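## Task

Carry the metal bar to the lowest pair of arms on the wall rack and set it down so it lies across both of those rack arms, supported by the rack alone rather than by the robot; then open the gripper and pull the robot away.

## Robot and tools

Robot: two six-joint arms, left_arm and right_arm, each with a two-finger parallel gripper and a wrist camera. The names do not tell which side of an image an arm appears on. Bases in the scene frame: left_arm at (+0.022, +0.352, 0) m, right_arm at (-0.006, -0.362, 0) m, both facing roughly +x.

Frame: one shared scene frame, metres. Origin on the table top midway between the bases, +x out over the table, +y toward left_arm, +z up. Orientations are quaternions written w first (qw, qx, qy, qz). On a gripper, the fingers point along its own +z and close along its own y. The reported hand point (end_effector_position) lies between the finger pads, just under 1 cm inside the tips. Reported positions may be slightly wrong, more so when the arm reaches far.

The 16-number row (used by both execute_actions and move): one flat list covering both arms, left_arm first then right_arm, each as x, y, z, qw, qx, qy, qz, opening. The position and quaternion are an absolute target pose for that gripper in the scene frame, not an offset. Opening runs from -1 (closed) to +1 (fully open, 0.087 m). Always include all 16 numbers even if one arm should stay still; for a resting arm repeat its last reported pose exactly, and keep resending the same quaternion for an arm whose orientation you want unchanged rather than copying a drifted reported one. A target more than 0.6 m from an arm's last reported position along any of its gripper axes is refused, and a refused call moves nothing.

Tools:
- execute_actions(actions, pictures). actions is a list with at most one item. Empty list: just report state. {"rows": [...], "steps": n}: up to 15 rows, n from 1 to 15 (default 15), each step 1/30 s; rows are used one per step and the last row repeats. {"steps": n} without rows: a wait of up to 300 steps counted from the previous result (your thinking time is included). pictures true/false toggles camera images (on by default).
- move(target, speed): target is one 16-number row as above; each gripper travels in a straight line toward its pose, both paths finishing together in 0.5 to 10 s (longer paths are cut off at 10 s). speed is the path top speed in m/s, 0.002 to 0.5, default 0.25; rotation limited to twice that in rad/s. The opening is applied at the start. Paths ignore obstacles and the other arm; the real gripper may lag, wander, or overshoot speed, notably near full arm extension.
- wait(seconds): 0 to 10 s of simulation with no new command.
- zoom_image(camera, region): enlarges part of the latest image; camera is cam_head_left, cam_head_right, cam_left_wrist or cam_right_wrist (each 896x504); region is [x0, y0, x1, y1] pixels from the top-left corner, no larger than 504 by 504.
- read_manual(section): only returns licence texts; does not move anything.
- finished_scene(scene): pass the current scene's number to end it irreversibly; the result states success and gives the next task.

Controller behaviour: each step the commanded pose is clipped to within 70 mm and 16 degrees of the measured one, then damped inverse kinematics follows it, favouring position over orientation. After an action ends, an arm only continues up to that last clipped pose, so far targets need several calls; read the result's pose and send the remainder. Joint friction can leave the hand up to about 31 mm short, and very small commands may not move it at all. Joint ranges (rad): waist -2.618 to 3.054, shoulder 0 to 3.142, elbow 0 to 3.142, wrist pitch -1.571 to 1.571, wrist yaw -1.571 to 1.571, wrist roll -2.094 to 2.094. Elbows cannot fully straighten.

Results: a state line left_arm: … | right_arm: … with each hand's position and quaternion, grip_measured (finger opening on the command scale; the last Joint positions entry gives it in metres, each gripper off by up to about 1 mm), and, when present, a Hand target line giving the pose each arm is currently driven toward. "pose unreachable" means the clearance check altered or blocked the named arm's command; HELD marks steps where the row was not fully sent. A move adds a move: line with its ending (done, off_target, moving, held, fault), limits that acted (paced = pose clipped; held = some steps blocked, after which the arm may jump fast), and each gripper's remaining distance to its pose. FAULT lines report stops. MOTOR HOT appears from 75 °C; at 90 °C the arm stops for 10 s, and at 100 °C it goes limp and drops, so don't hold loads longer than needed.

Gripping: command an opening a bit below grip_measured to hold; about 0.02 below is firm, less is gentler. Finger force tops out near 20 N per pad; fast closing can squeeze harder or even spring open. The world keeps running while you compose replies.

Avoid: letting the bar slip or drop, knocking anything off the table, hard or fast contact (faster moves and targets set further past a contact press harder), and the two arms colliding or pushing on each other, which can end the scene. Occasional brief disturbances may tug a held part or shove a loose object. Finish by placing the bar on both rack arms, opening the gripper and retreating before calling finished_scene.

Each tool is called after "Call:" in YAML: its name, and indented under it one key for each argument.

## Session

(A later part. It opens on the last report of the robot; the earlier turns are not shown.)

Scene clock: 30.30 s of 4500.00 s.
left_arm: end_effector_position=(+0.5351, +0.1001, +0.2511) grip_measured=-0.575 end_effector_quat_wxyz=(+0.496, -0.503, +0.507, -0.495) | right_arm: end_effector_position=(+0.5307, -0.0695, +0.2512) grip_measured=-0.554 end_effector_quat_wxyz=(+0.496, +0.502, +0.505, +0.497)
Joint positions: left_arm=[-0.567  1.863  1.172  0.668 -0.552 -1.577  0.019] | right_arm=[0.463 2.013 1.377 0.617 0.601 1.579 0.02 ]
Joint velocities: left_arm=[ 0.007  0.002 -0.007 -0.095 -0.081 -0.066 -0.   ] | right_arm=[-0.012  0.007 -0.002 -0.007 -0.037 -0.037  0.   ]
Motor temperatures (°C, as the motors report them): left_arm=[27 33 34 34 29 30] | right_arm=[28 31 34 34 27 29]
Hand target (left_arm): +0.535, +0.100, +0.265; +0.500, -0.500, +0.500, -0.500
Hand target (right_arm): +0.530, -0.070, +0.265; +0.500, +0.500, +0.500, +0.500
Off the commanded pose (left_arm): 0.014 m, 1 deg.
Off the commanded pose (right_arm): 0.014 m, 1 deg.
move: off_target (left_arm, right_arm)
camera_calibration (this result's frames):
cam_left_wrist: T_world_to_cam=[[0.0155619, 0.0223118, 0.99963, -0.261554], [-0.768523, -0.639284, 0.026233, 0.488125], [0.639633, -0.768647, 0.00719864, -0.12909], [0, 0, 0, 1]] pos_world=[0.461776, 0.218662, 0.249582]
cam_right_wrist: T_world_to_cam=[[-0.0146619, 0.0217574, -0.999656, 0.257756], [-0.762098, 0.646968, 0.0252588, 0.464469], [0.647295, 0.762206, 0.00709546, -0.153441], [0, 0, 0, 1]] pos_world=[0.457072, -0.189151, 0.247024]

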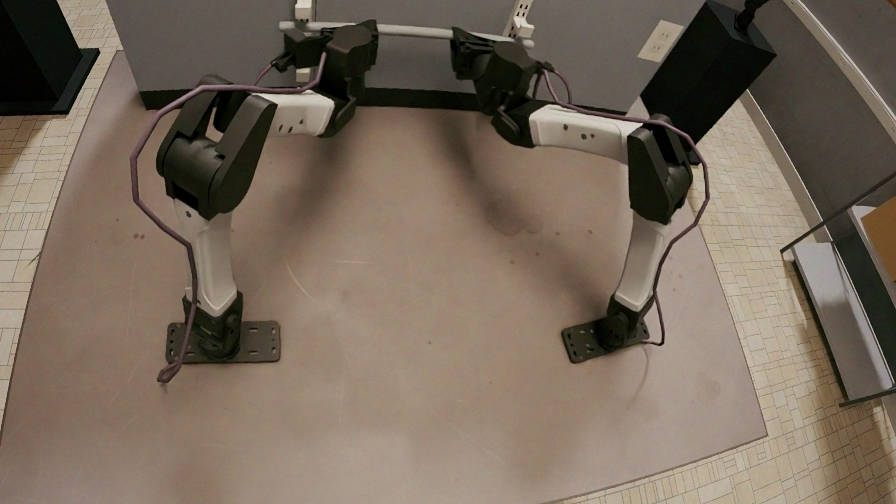

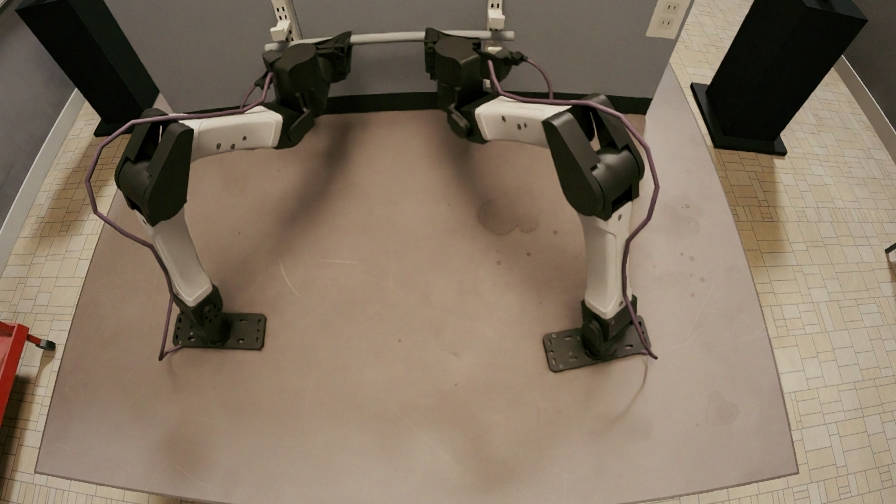

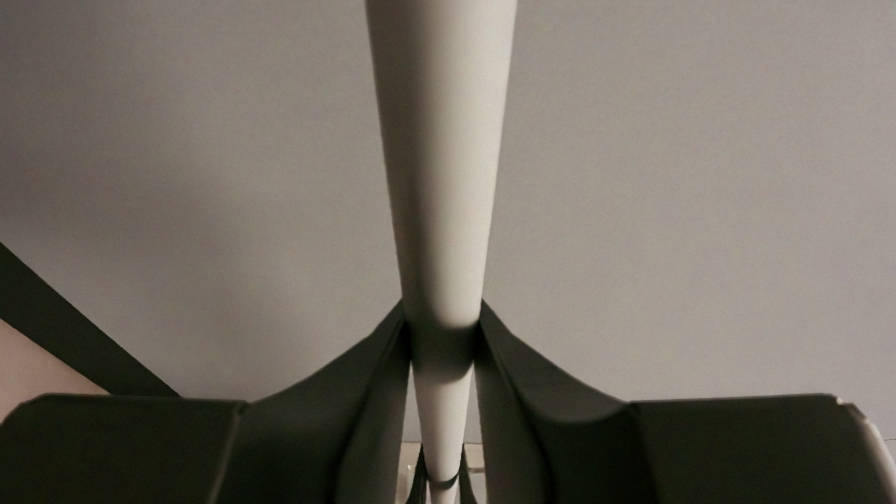

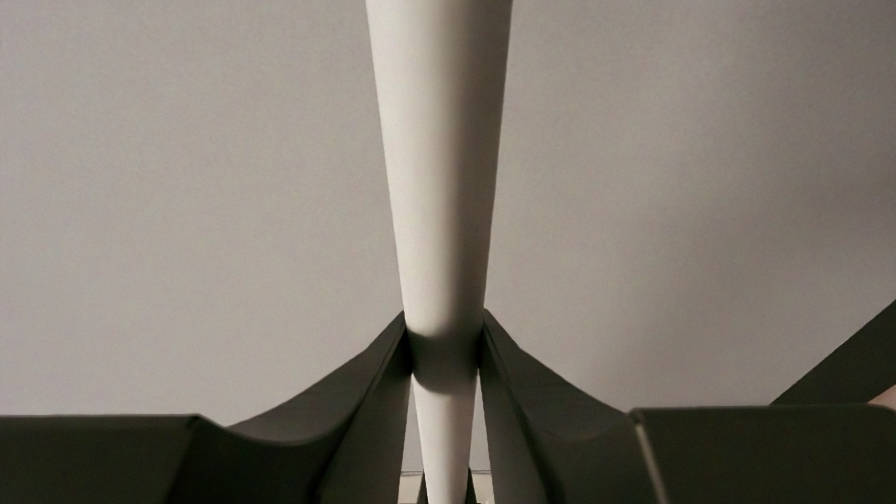

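Call:
move:
  target: [0.535,0.10,0.282,0.5,-0.5,0.5,-0.5,-0.65,0.53,-0.07,0.282,0.5,0.5,0.5,0.5,-0.65]
  speed: 0.03

Call:
move:
  target: [0.455,0.10,0.277,0.5,-0.5,0.5,-0.5,-0.65,0.45,-0.07,0.277,0.5,0.5,0.5,0.5,-0.65]
  speed: 0.04

Call:
move:
  target: [0.455,0.10,0.19,0.5,-0.5,0.5,-0.5,-0.65,0.45,-0.07,0.19,0.5,0.5,0.5,0.5,-0.65]
  speed: 0.06

Scene clock: 37.20 s of 4500.00 s.
left_arm: end_effector_position=(+0.5356, +0.1004, +0.2660) grip_measured=-0.575 end_effector_quat_wxyz=(+0.495, -0.505, +0.507, -0.493) | right_arm: end_effector_position=(+0.5311, -0.0688, +0.2661) grip_measured=-0.554 end_effector_quat_wxyz=(+0.493, +0.505, +0.506, +0.497)
Joint positions: left_arm=[-0.567  1.839  1.211  0.598 -0.555 -1.582  0.019] | right_arm=[0.463 1.993 1.418 0.55  0.599 1.588 0.02 ]
Joint velocities: left_arm=[-0.022 -0.007  0.002 -0.125 -0.007  0.022 -0.   ] | right_arm=[-0.012 -0.002 -0.007 -0.066 -0.007 -0.022  0.001]
Motor temperatures (°C, as the motors report them): left_arm=[27 35 35 35 29 30] | right_arm=[28 34 35 34 27 30]
Hand target (left_arm): +0.535, +0.100, +0.282; +0.500, -0.500, +0.500, -0.500
Hand target (right_arm): +0.530, -0.070, +0.282; +0.500, +0.500, +0.500, +0.500
Off the commanded pose (left_arm): 0.016 m, 1 deg.
Off the commanded pose (right_arm): 0.016 m, 1 deg.
After step 90, 2.57 s passed at rest.
move: off_target (left_arm, right_arm)
camera_calibration (this result's frames):
cam_left_wrist: T_world_to_cam=[[0.0209635, 0.0234571, 0.999505, -0.279486], [-0.766347, -0.641672, 0.0311325, 0.486062], [0.642085, -0.76662, 0.00452454, -0.130022], [0, 0, 0, 1]] pos_world=[0.461837, 0.218771, 0.264804]
cam_right_wrist: T_world_to_cam=[[-0.0207266, 0.0264128, -0.999436, 0.276134], [-0.763056, 0.645496, 0.0328834, 0.462353], [0.646, 0.763307, 0.00677547, -0.153485], [0, 0, 0, 1]] pos_world=[0.457676, -0.188584, 0.261814]

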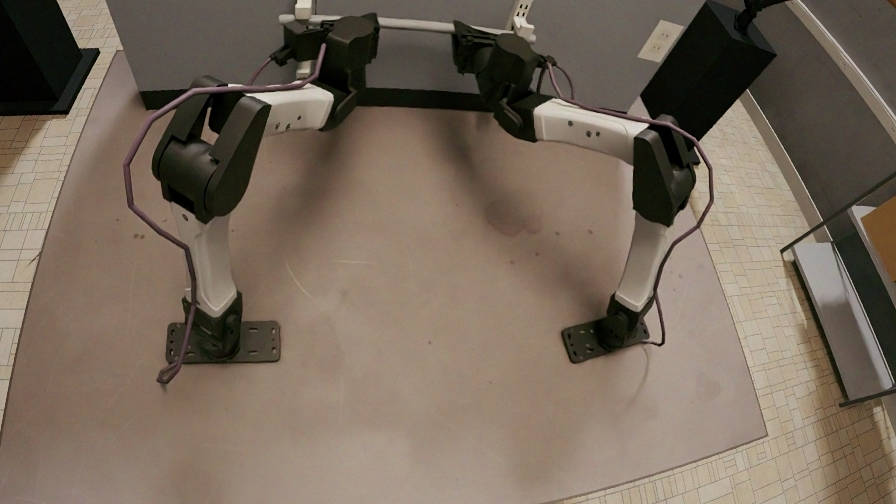

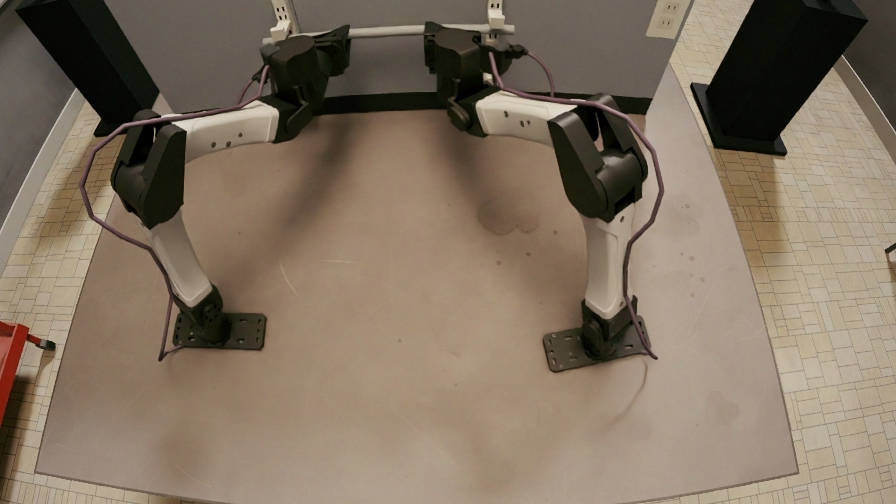

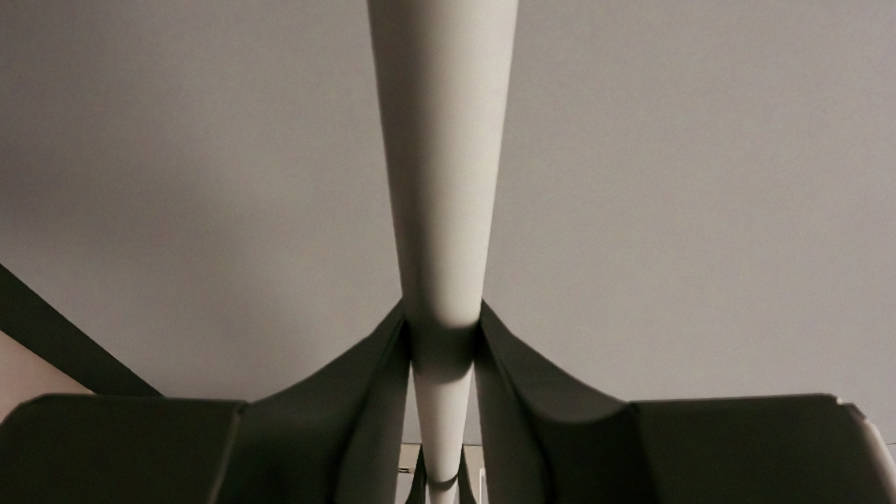

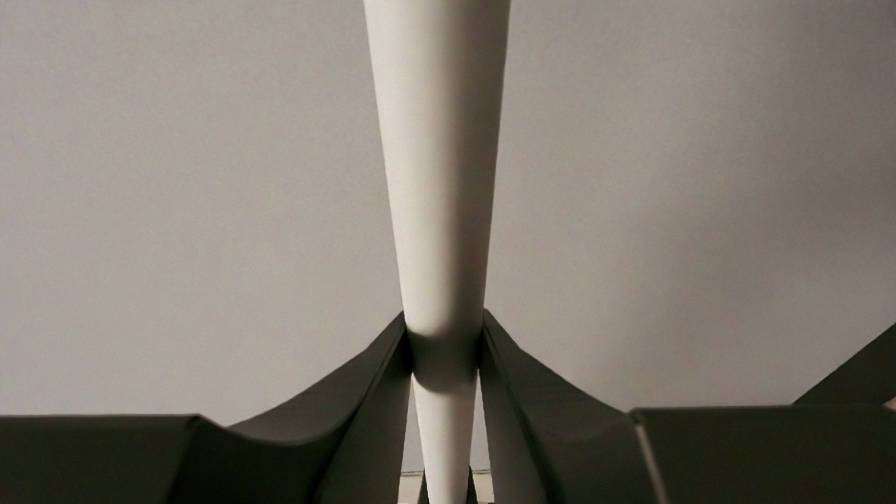

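Scene clock: 39.53 s of 4500.00 s.
left_arm: end_effector_position=(+0.4606, +0.0992, +0.2766) grip_measured=-0.575 end_effector_quat_wxyz=(+0.499, -0.503, +0.502, -0.496) | right_arm: end_effector_position=(+0.4562, -0.0681, +0.2758) grip_measured=-0.554 end_effector_quat_wxyz=(+0.496, +0.502, +0.501, +0.501)
Joint positions: left_arm=[-0.69   1.611  0.973  0.626 -0.682 -1.575  0.019] | right_arm=[0.577 1.776 1.15  0.62  0.714 1.581 0.02 ]
Joint velocities: left_arm=[-0.017 -0.007 -0.007  0.022 -0.022  0.022  0.   ] | right_arm=[-0.007  0.012 -0.012  0.022  0.022 -0.081 -0.001]
Motor temperatures (°C, as the motors report them): left_arm=[27 35 35 35 29 30] | right_arm=[28 35 35 34 27 30]
Hand target (left_arm): +0.455, +0.099, +0.278; +0.500, -0.500, +0.500, -0.500
Hand target (right_arm): +0.450, -0.069, +0.277; +0.501, +0.499, +0.500, +0.500
Off the commanded pose (left_arm): 0.006 m, 1 deg.
Off the commanded pose (right_arm): 0.007 m, 0 deg.
move: done
camera_calibration (this result's frames):
cam_left_wrist: T_world_to_cam=[[0.00567757, 0.0245438, 0.999683, -0.281593], [-0.764125, -0.644753, 0.0201694, 0.429799], [0.645043, -0.763997, 0.0150939, -0.0874139], [0, 0, 0, 1]] pos_world=[0.386405, 0.217242, 0.274154]
cam_right_wrist: T_world_to_cam=[[-0.0051127, 0.0289661, -0.999567, 0.277363], [-0.762569, 0.646511, 0.0226355, 0.407047], [0.646887, 0.762354, 0.0187832, -0.10946], [0, 0, 0, 1]] pos_world=[0.382628, -0.187747, 0.270085]

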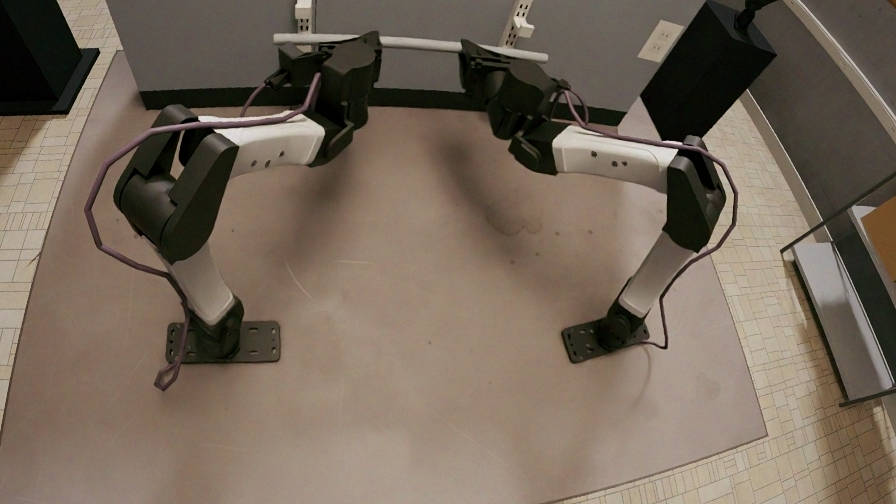

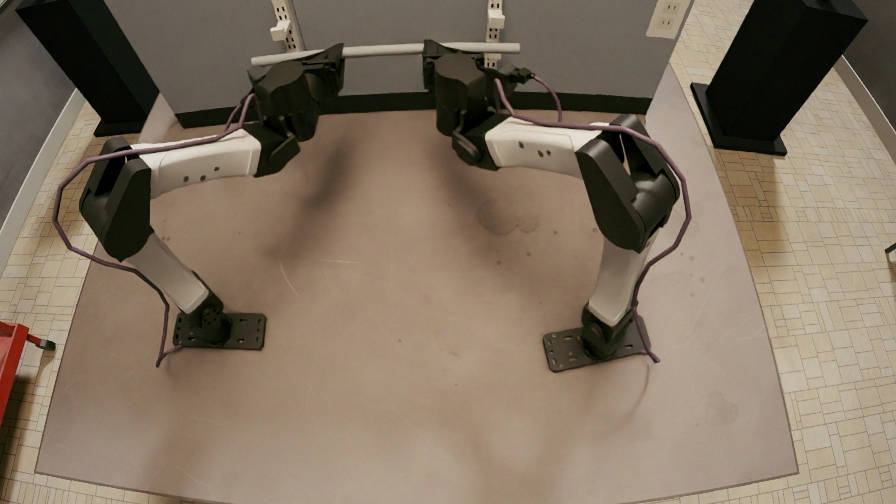

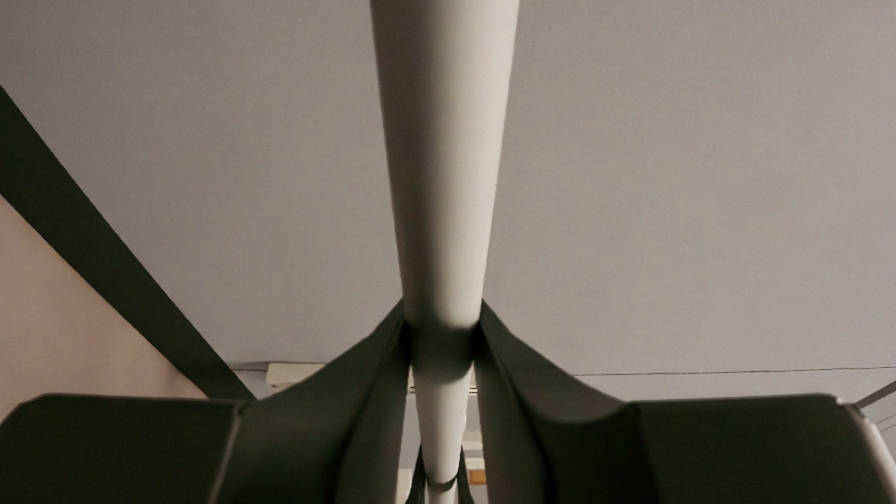

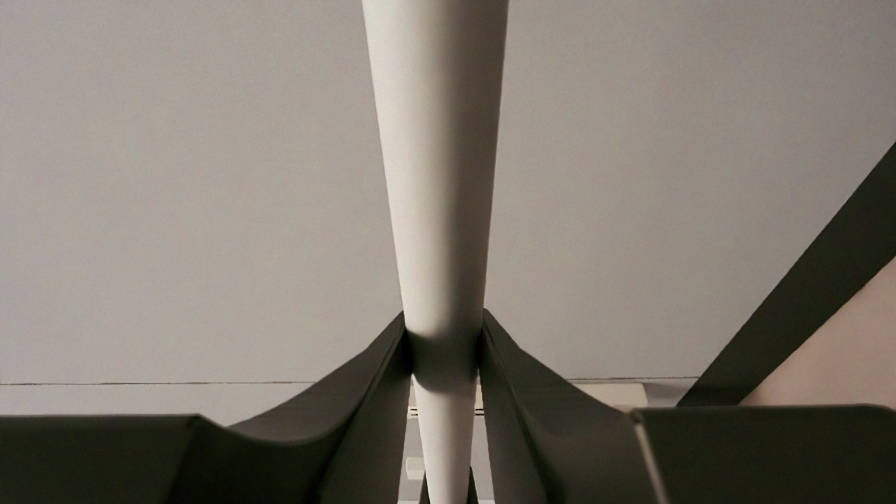

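Scene clock: 41.47 s of 4500.00 s.
left_arm: end_effector_position=(+0.4568, +0.0985, +0.1986) grip_measured=-0.575 end_effector_quat_wxyz=(+0.497, -0.498, +0.500, -0.505) | right_arm: end_effector_position=(+0.4519, -0.0693, +0.1991) grip_measured=-0.554 end_effector_quat_wxyz=(+0.498, +0.498, +0.500, +0.504)
Joint positions: left_arm=[-0.692  1.789  0.786  1.01  -0.671 -1.572  0.019] | right_arm=[0.58  1.923 0.977 0.951 0.711 1.571 0.02 ]
Joint velocities: left_arm=[ 0.012 -0.012  0.007  0.007 -0.037 -0.051  0.001] | right_arm=[-0.007  0.002 -0.002  0.007 -0.051  0.051 -0.   ]
Motor temperatures (°C, as the motors report them): left_arm=[27 35 35 36 29 30] | right_arm=[28 35 35 35 27 30]
Hand target (left_arm): +0.454, +0.101, +0.190; +0.500, -0.500, +0.500, -0.500
Hand target (right_arm): +0.449, -0.070, +0.190; +0.500, +0.500, +0.500, +0.500
Off the commanded pose (left_arm): 0.009 m, 1 deg.
Off the commanded pose (right_arm): 0.009 m, 1 deg.
move: done
camera_calibration (this result's frames):
cam_left_wrist: T_world_to_cam=[[-0.00904834, 0.0337625, 0.999389, -0.197711], [-0.77293, -0.634327, 0.0144315, 0.432141], [0.634426, -0.772327, 0.0318356, -0.0819757], [0, 0, 0, 1]] pos_world=[0.384234, 0.217482, 0.193963]
cam_right_wrist: T_world_to_cam=[[0.00396868, 0.0270919, -0.999625, 0.196447], [-0.766429, 0.642168, 0.0143612, 0.409376], [0.642316, 0.766085, 0.0233126, -0.10292], [0, 0, 0, 1]] pos_world=[0.379085, -0.189365, 0.192893]

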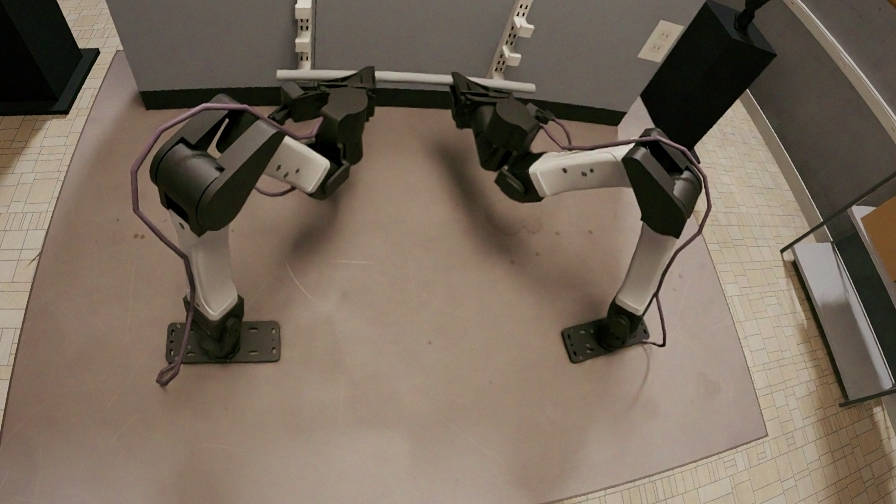

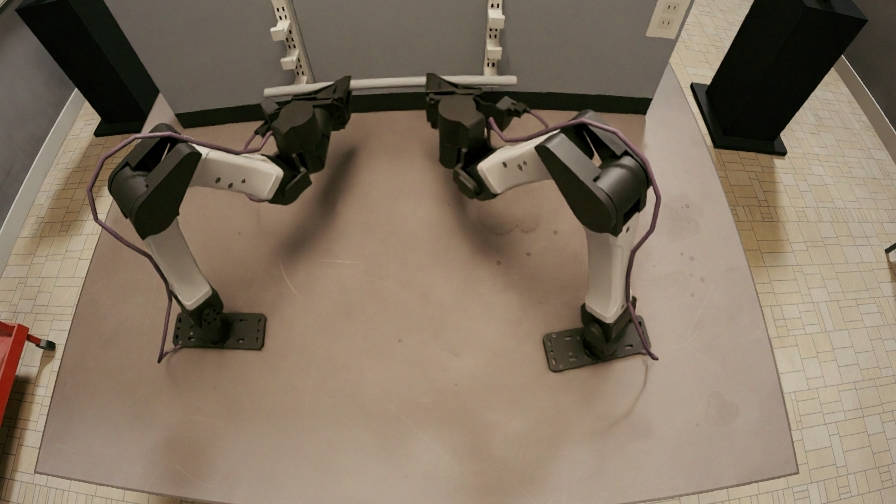

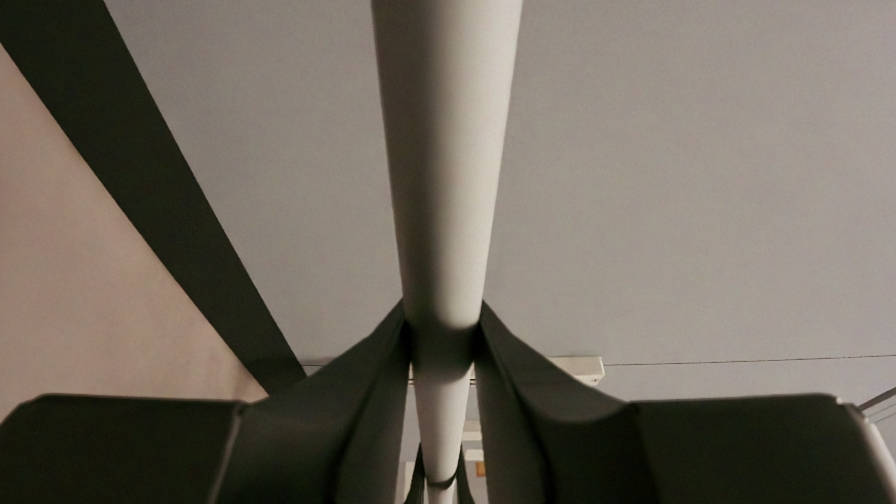

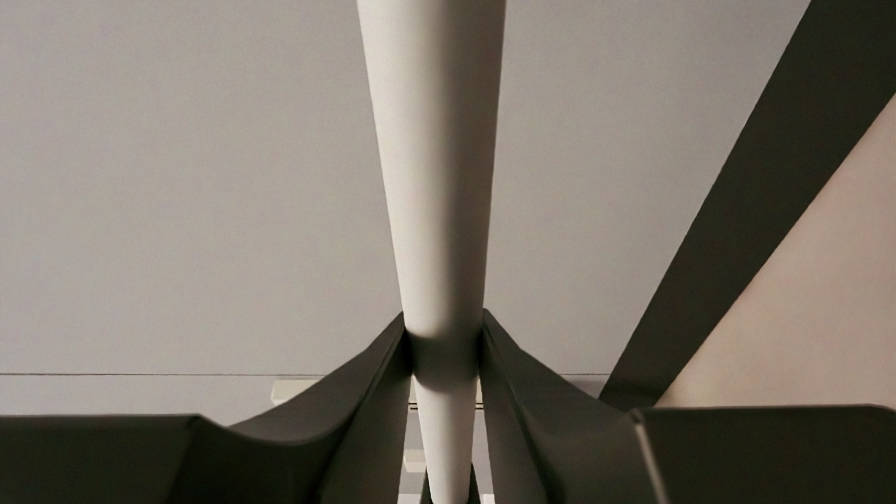

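Call:
move:
  target: [0.455,0.10,0.177,0.5,-0.5,0.5,-0.5,-0.65,0.45,-0.07,0.177,0.5,0.5,0.5,0.5,-0.65]
  speed: 0.04

Call:
move:
  target: [0.541,0.10,0.183,0.5,-0.5,0.5,-0.5,-0.65,0.536,-0.07,0.182,0.5,0.5,0.5,0.5,-0.65]
  speed: 0.04

Call:
move:
  target: [0.537,0.10,0.148,0.5,-0.5,0.5,-0.5,-0.65,0.532,-0.07,0.148,0.5,0.5,0.5,0.5,-0.65]
  speed: 0.025

Scene clock: 46.90 s of 4500.00 s.
left_arm: end_effector_position=(+0.4581, +0.0981, +0.1860) grip_measured=-0.575 end_effector_quat_wxyz=(+0.499, -0.498, +0.498, -0.505) | right_arm: end_effector_position=(+0.4530, -0.0700, +0.1868) grip_measured=-0.554 end_effector_quat_wxyz=(+0.501, +0.498, +0.498, +0.502)
Joint positions: left_arm=[-0.692  1.836  0.775  1.071 -0.675 -1.572  0.019] | right_arm=[0.58  1.961 0.966 1.003 0.719 1.566 0.02 ]
Joint velocities: left_arm=[-0.002 -0.012 -0.002  0.066 -0.051 -0.037  0.001] | right_arm=[ 0.002 -0.012 -0.012  0.007  0.022 -0.007 -0.001]
Motor temperatures (°C, as the motors report them): left_arm=[27 35 35 36 29 30] | right_arm=[28 36 34 35 27 30]
Hand target (left_arm): +0.455, +0.100, +0.177; +0.500, -0.500, +0.500, -0.500
Hand target (right_arm): +0.450, -0.070, +0.177; +0.500, +0.500, +0.500, +0.500
Off the commanded pose (left_arm): 0.010 m, 1 deg.
Off the commanded pose (right_arm): 0.010 m, 0 deg.
After step 90, 1.57 s passed at rest.
move: done
camera_calibration (this result's frames):
cam_left_wrist: T_world_to_cam=[[-0.0112282, 0.0346665, 0.999336, -0.184158], [-0.770774, -0.636967, 0.013436, 0.432581], [0.63701, -0.770111, 0.033872, -0.0844668], [0, 0, 0, 1]] pos_world=[0.38516, 0.216875, 0.181085]
cam_right_wrist: T_world_to_cam=[[0.00645549, 0.0245303, -0.999678, 0.182895], [-0.761273, 0.648338, 0.0109931, 0.409605], [0.648399, 0.760958, 0.0228596, -0.105871], [0, 0, 0, 1]] pos_world=[0.379287, -0.189485, 0.180753]

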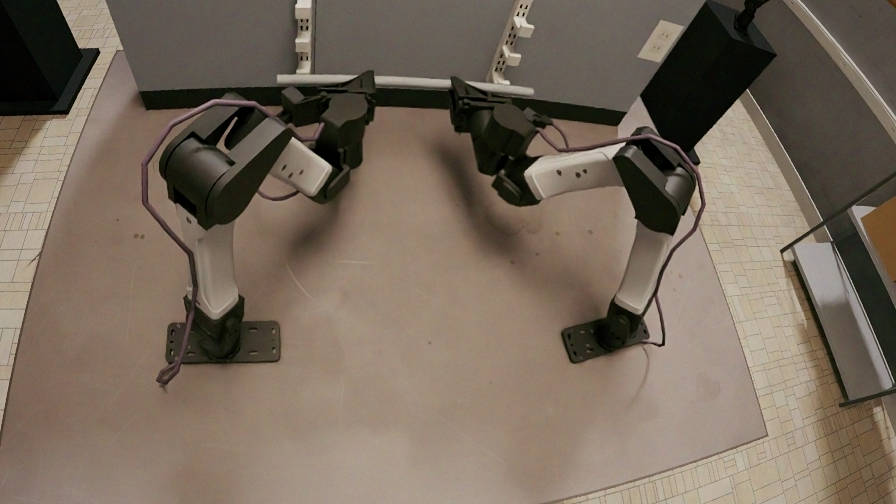

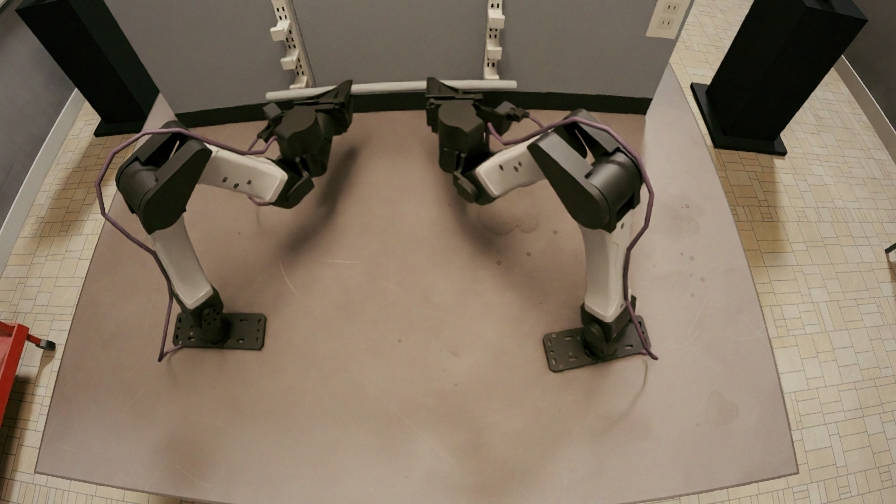

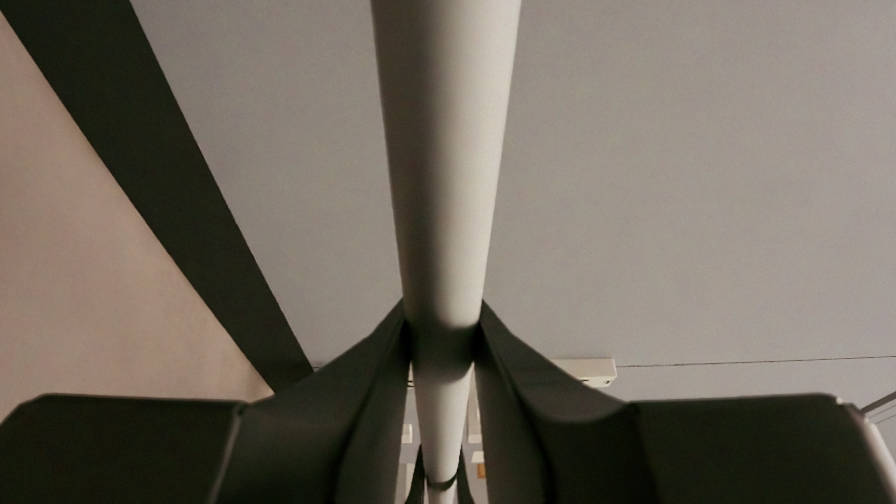

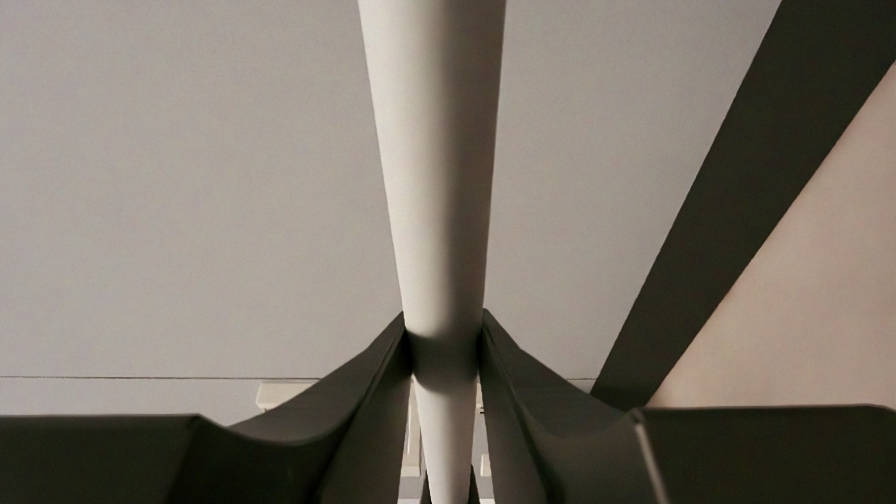

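Scene clock: 49.27 s of 4500.00 s.
left_arm: end_effector_position=(+0.5347, +0.0995, +0.1820) grip_measured=-0.575 end_effector_quat_wxyz=(+0.498, -0.500, +0.501, -0.501) | right_arm: end_effector_position=(+0.5297, -0.0701, +0.1831) grip_measured=-0.554 end_effector_quat_wxyz=(+0.500, +0.501, +0.501, +0.498)
Joint positions: left_arm=[-0.568  2.023  1.051  0.97  -0.553 -1.575  0.019] | right_arm=[0.465 2.144 1.26  0.882 0.608 1.571 0.02 ]
Joint velocities: left_arm=[-0.002 -0.002  0.002  0.022 -0.066 -0.022 -0.   ] | right_arm=[-0.017 -0.002 -0.002 -0.11  -0.095 -0.007 -0.   ]
Motor temperatures (°C, as the motors report them): left_arm=[27 36 35 36 29 30] | right_arm=[28 36 35 35 27 30]
Hand target (left_arm): +0.541, +0.101, +0.182; +0.500, -0.501, +0.500, -0.500
Hand target (right_arm): +0.536, -0.071, +0.182; +0.499, +0.501, +0.500, +0.500
Off the commanded pose (left_arm): 0.006 m, 0 deg.
Off the commanded pose (right_arm): 0.006 m, 0 deg.
move: done
camera_calibration (this result's frames):
cam_left_wrist: T_world_to_cam=[[-0.00191861, 0.0305038, 0.999533, -0.183946], [-0.769416, -0.638494, 0.0180087, 0.491121], [0.638745, -0.769022, 0.0246951, -0.131459], [0, 0, 0, 1]] pos_world=[0.461492, 0.218094, 0.178262]
cam_right_wrist: T_world_to_cam=[[-0.00226683, 0.0214295, -0.999768, 0.183093], [-0.758932, 0.650981, 0.0156742, 0.466148], [0.651166, 0.758791, 0.0147879, -0.155581], [0, 0, 0, 1]] pos_world=[0.455498, -0.189323, 0.178044]

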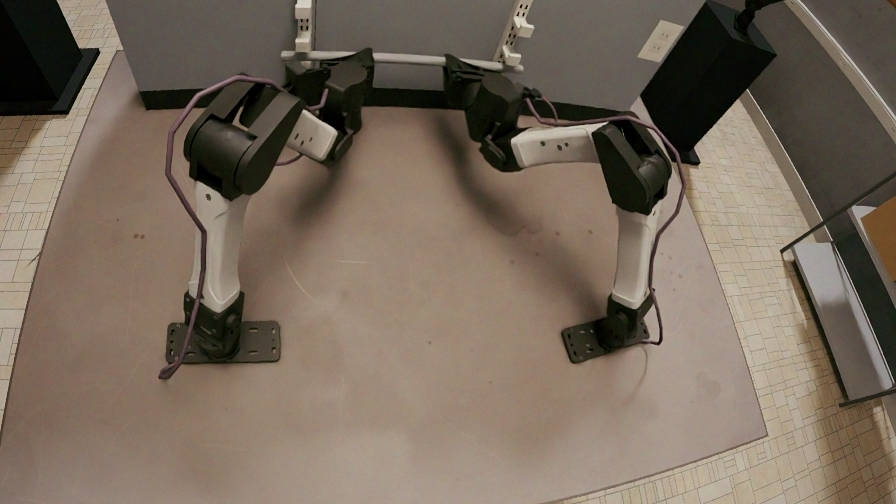

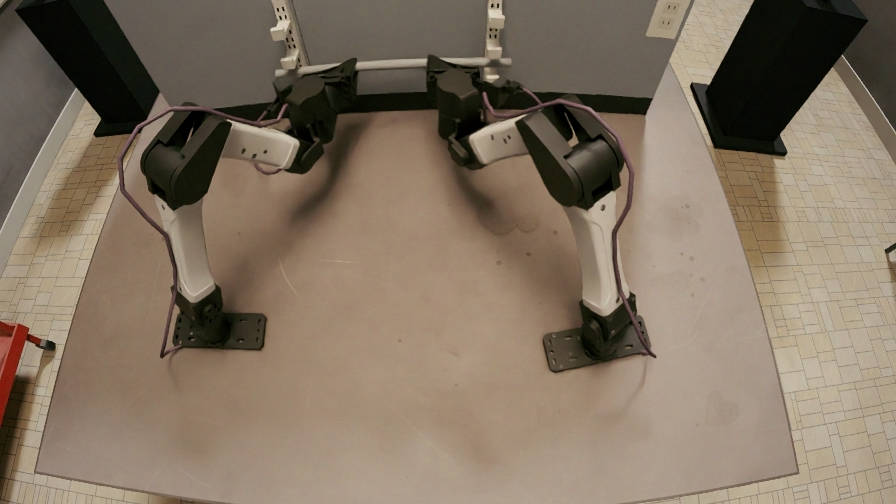

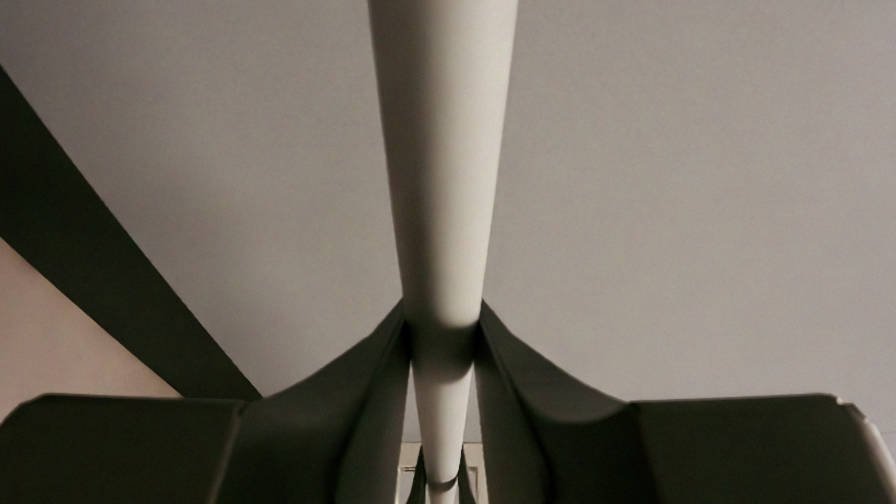

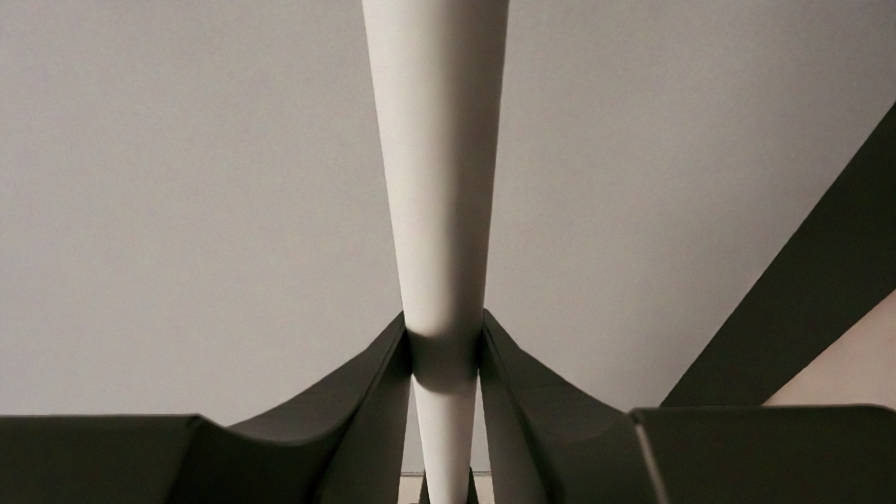

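Scene clock: 50.93 s of 4500.00 s.
left_arm: end_effector_position=(+0.5392, +0.0987, +0.1583) grip_measured=-0.575 end_effector_quat_wxyz=(+0.501, -0.502, +0.494, -0.503) | right_arm: end_effector_position=(+0.5343, -0.0703, +0.1595) grip_measured=-0.554 end_effector_quat_wxyz=(+0.504, +0.502, +0.495, +0.499)
Joint positions: left_arm=[-0.568  2.11   1.051  1.069 -0.563 -1.575  0.019] | right_arm=[0.463 2.219 1.26  0.968 0.616 1.57  0.02 ]
Joint velocities: left_arm=[-0.012  0.002 -0.022  0.022 -0.007 -0.051 -0.001] | right_arm=[ 0.002 -0.002 -0.002 -0.007  0.007  0.007 -0.001]
Motor temperatures (°C, as the motors report them): left_arm=[27 36 35 36 29 30] | right_arm=[28 36 35 36 27 30]
Hand target (left_arm): +0.537, +0.100, +0.148; +0.500, -0.500, +0.500, -0.500
Hand target (right_arm): +0.532, -0.070, +0.148; +0.500, +0.500, +0.500, +0.500
Off the commanded pose (left_arm): 0.011 m, 1 deg.
Off the commanded pose (right_arm): 0.012 m, 1 deg.
move: off_target (left_arm, right_arm)
camera_calibration (this result's frames):
cam_left_wrist: T_world_to_cam=[[-0.0122645, 0.0367129, 0.999251, -0.155231], [-0.763208, -0.645993, 0.0143667, 0.492468], [0.646036, -0.76246, 0.0359424, -0.140738], [0, 0, 0, 1]] pos_world=[0.464873, 0.216523, 0.153098]
cam_right_wrist: T_world_to_cam=[[0.00673855, 0.026734, -0.99962, 0.155109], [-0.752561, 0.658403, 0.0125353, 0.467804], [0.658488, 0.752191, 0.0245557, -0.163962], [0, 0, 0, 1]] pos_world=[0.458973, -0.188819, 0.153212]

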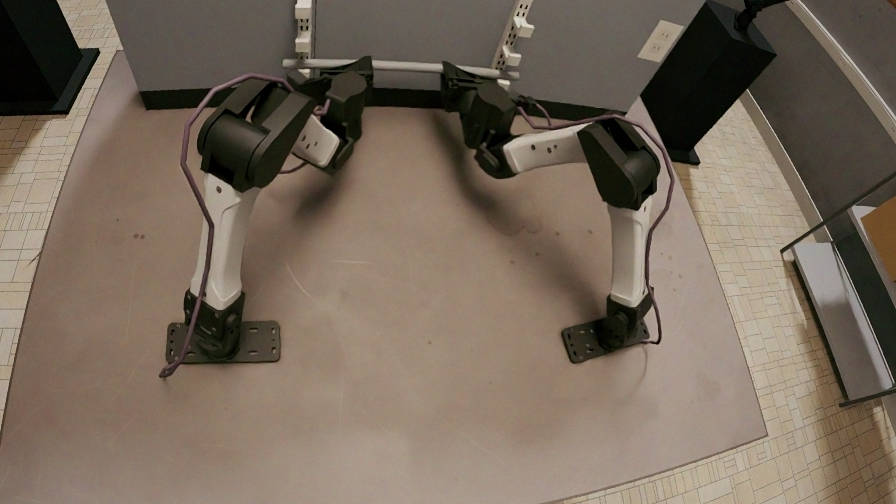

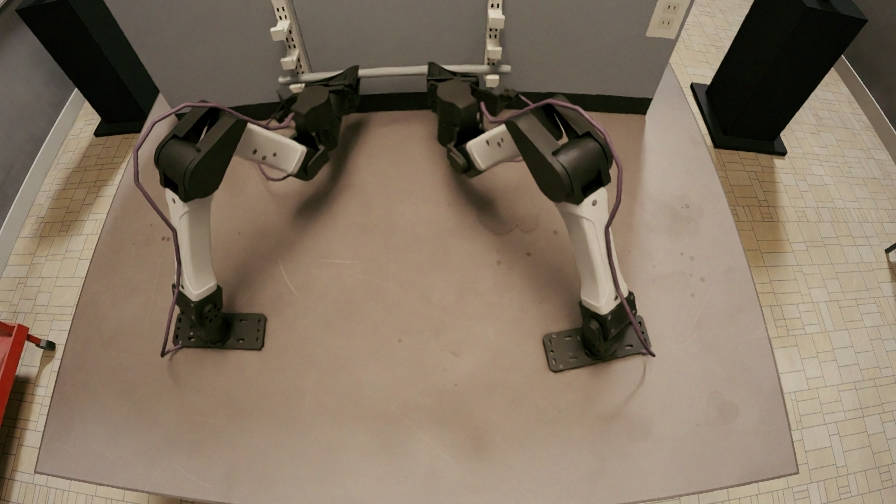

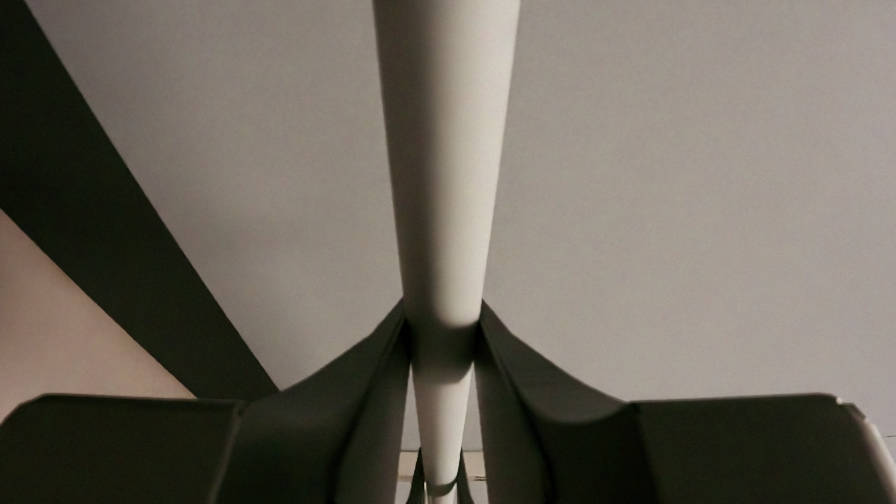

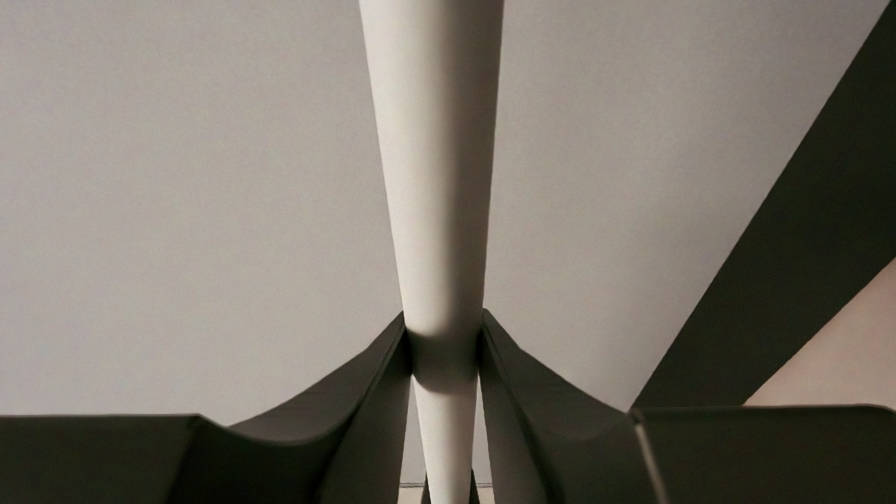

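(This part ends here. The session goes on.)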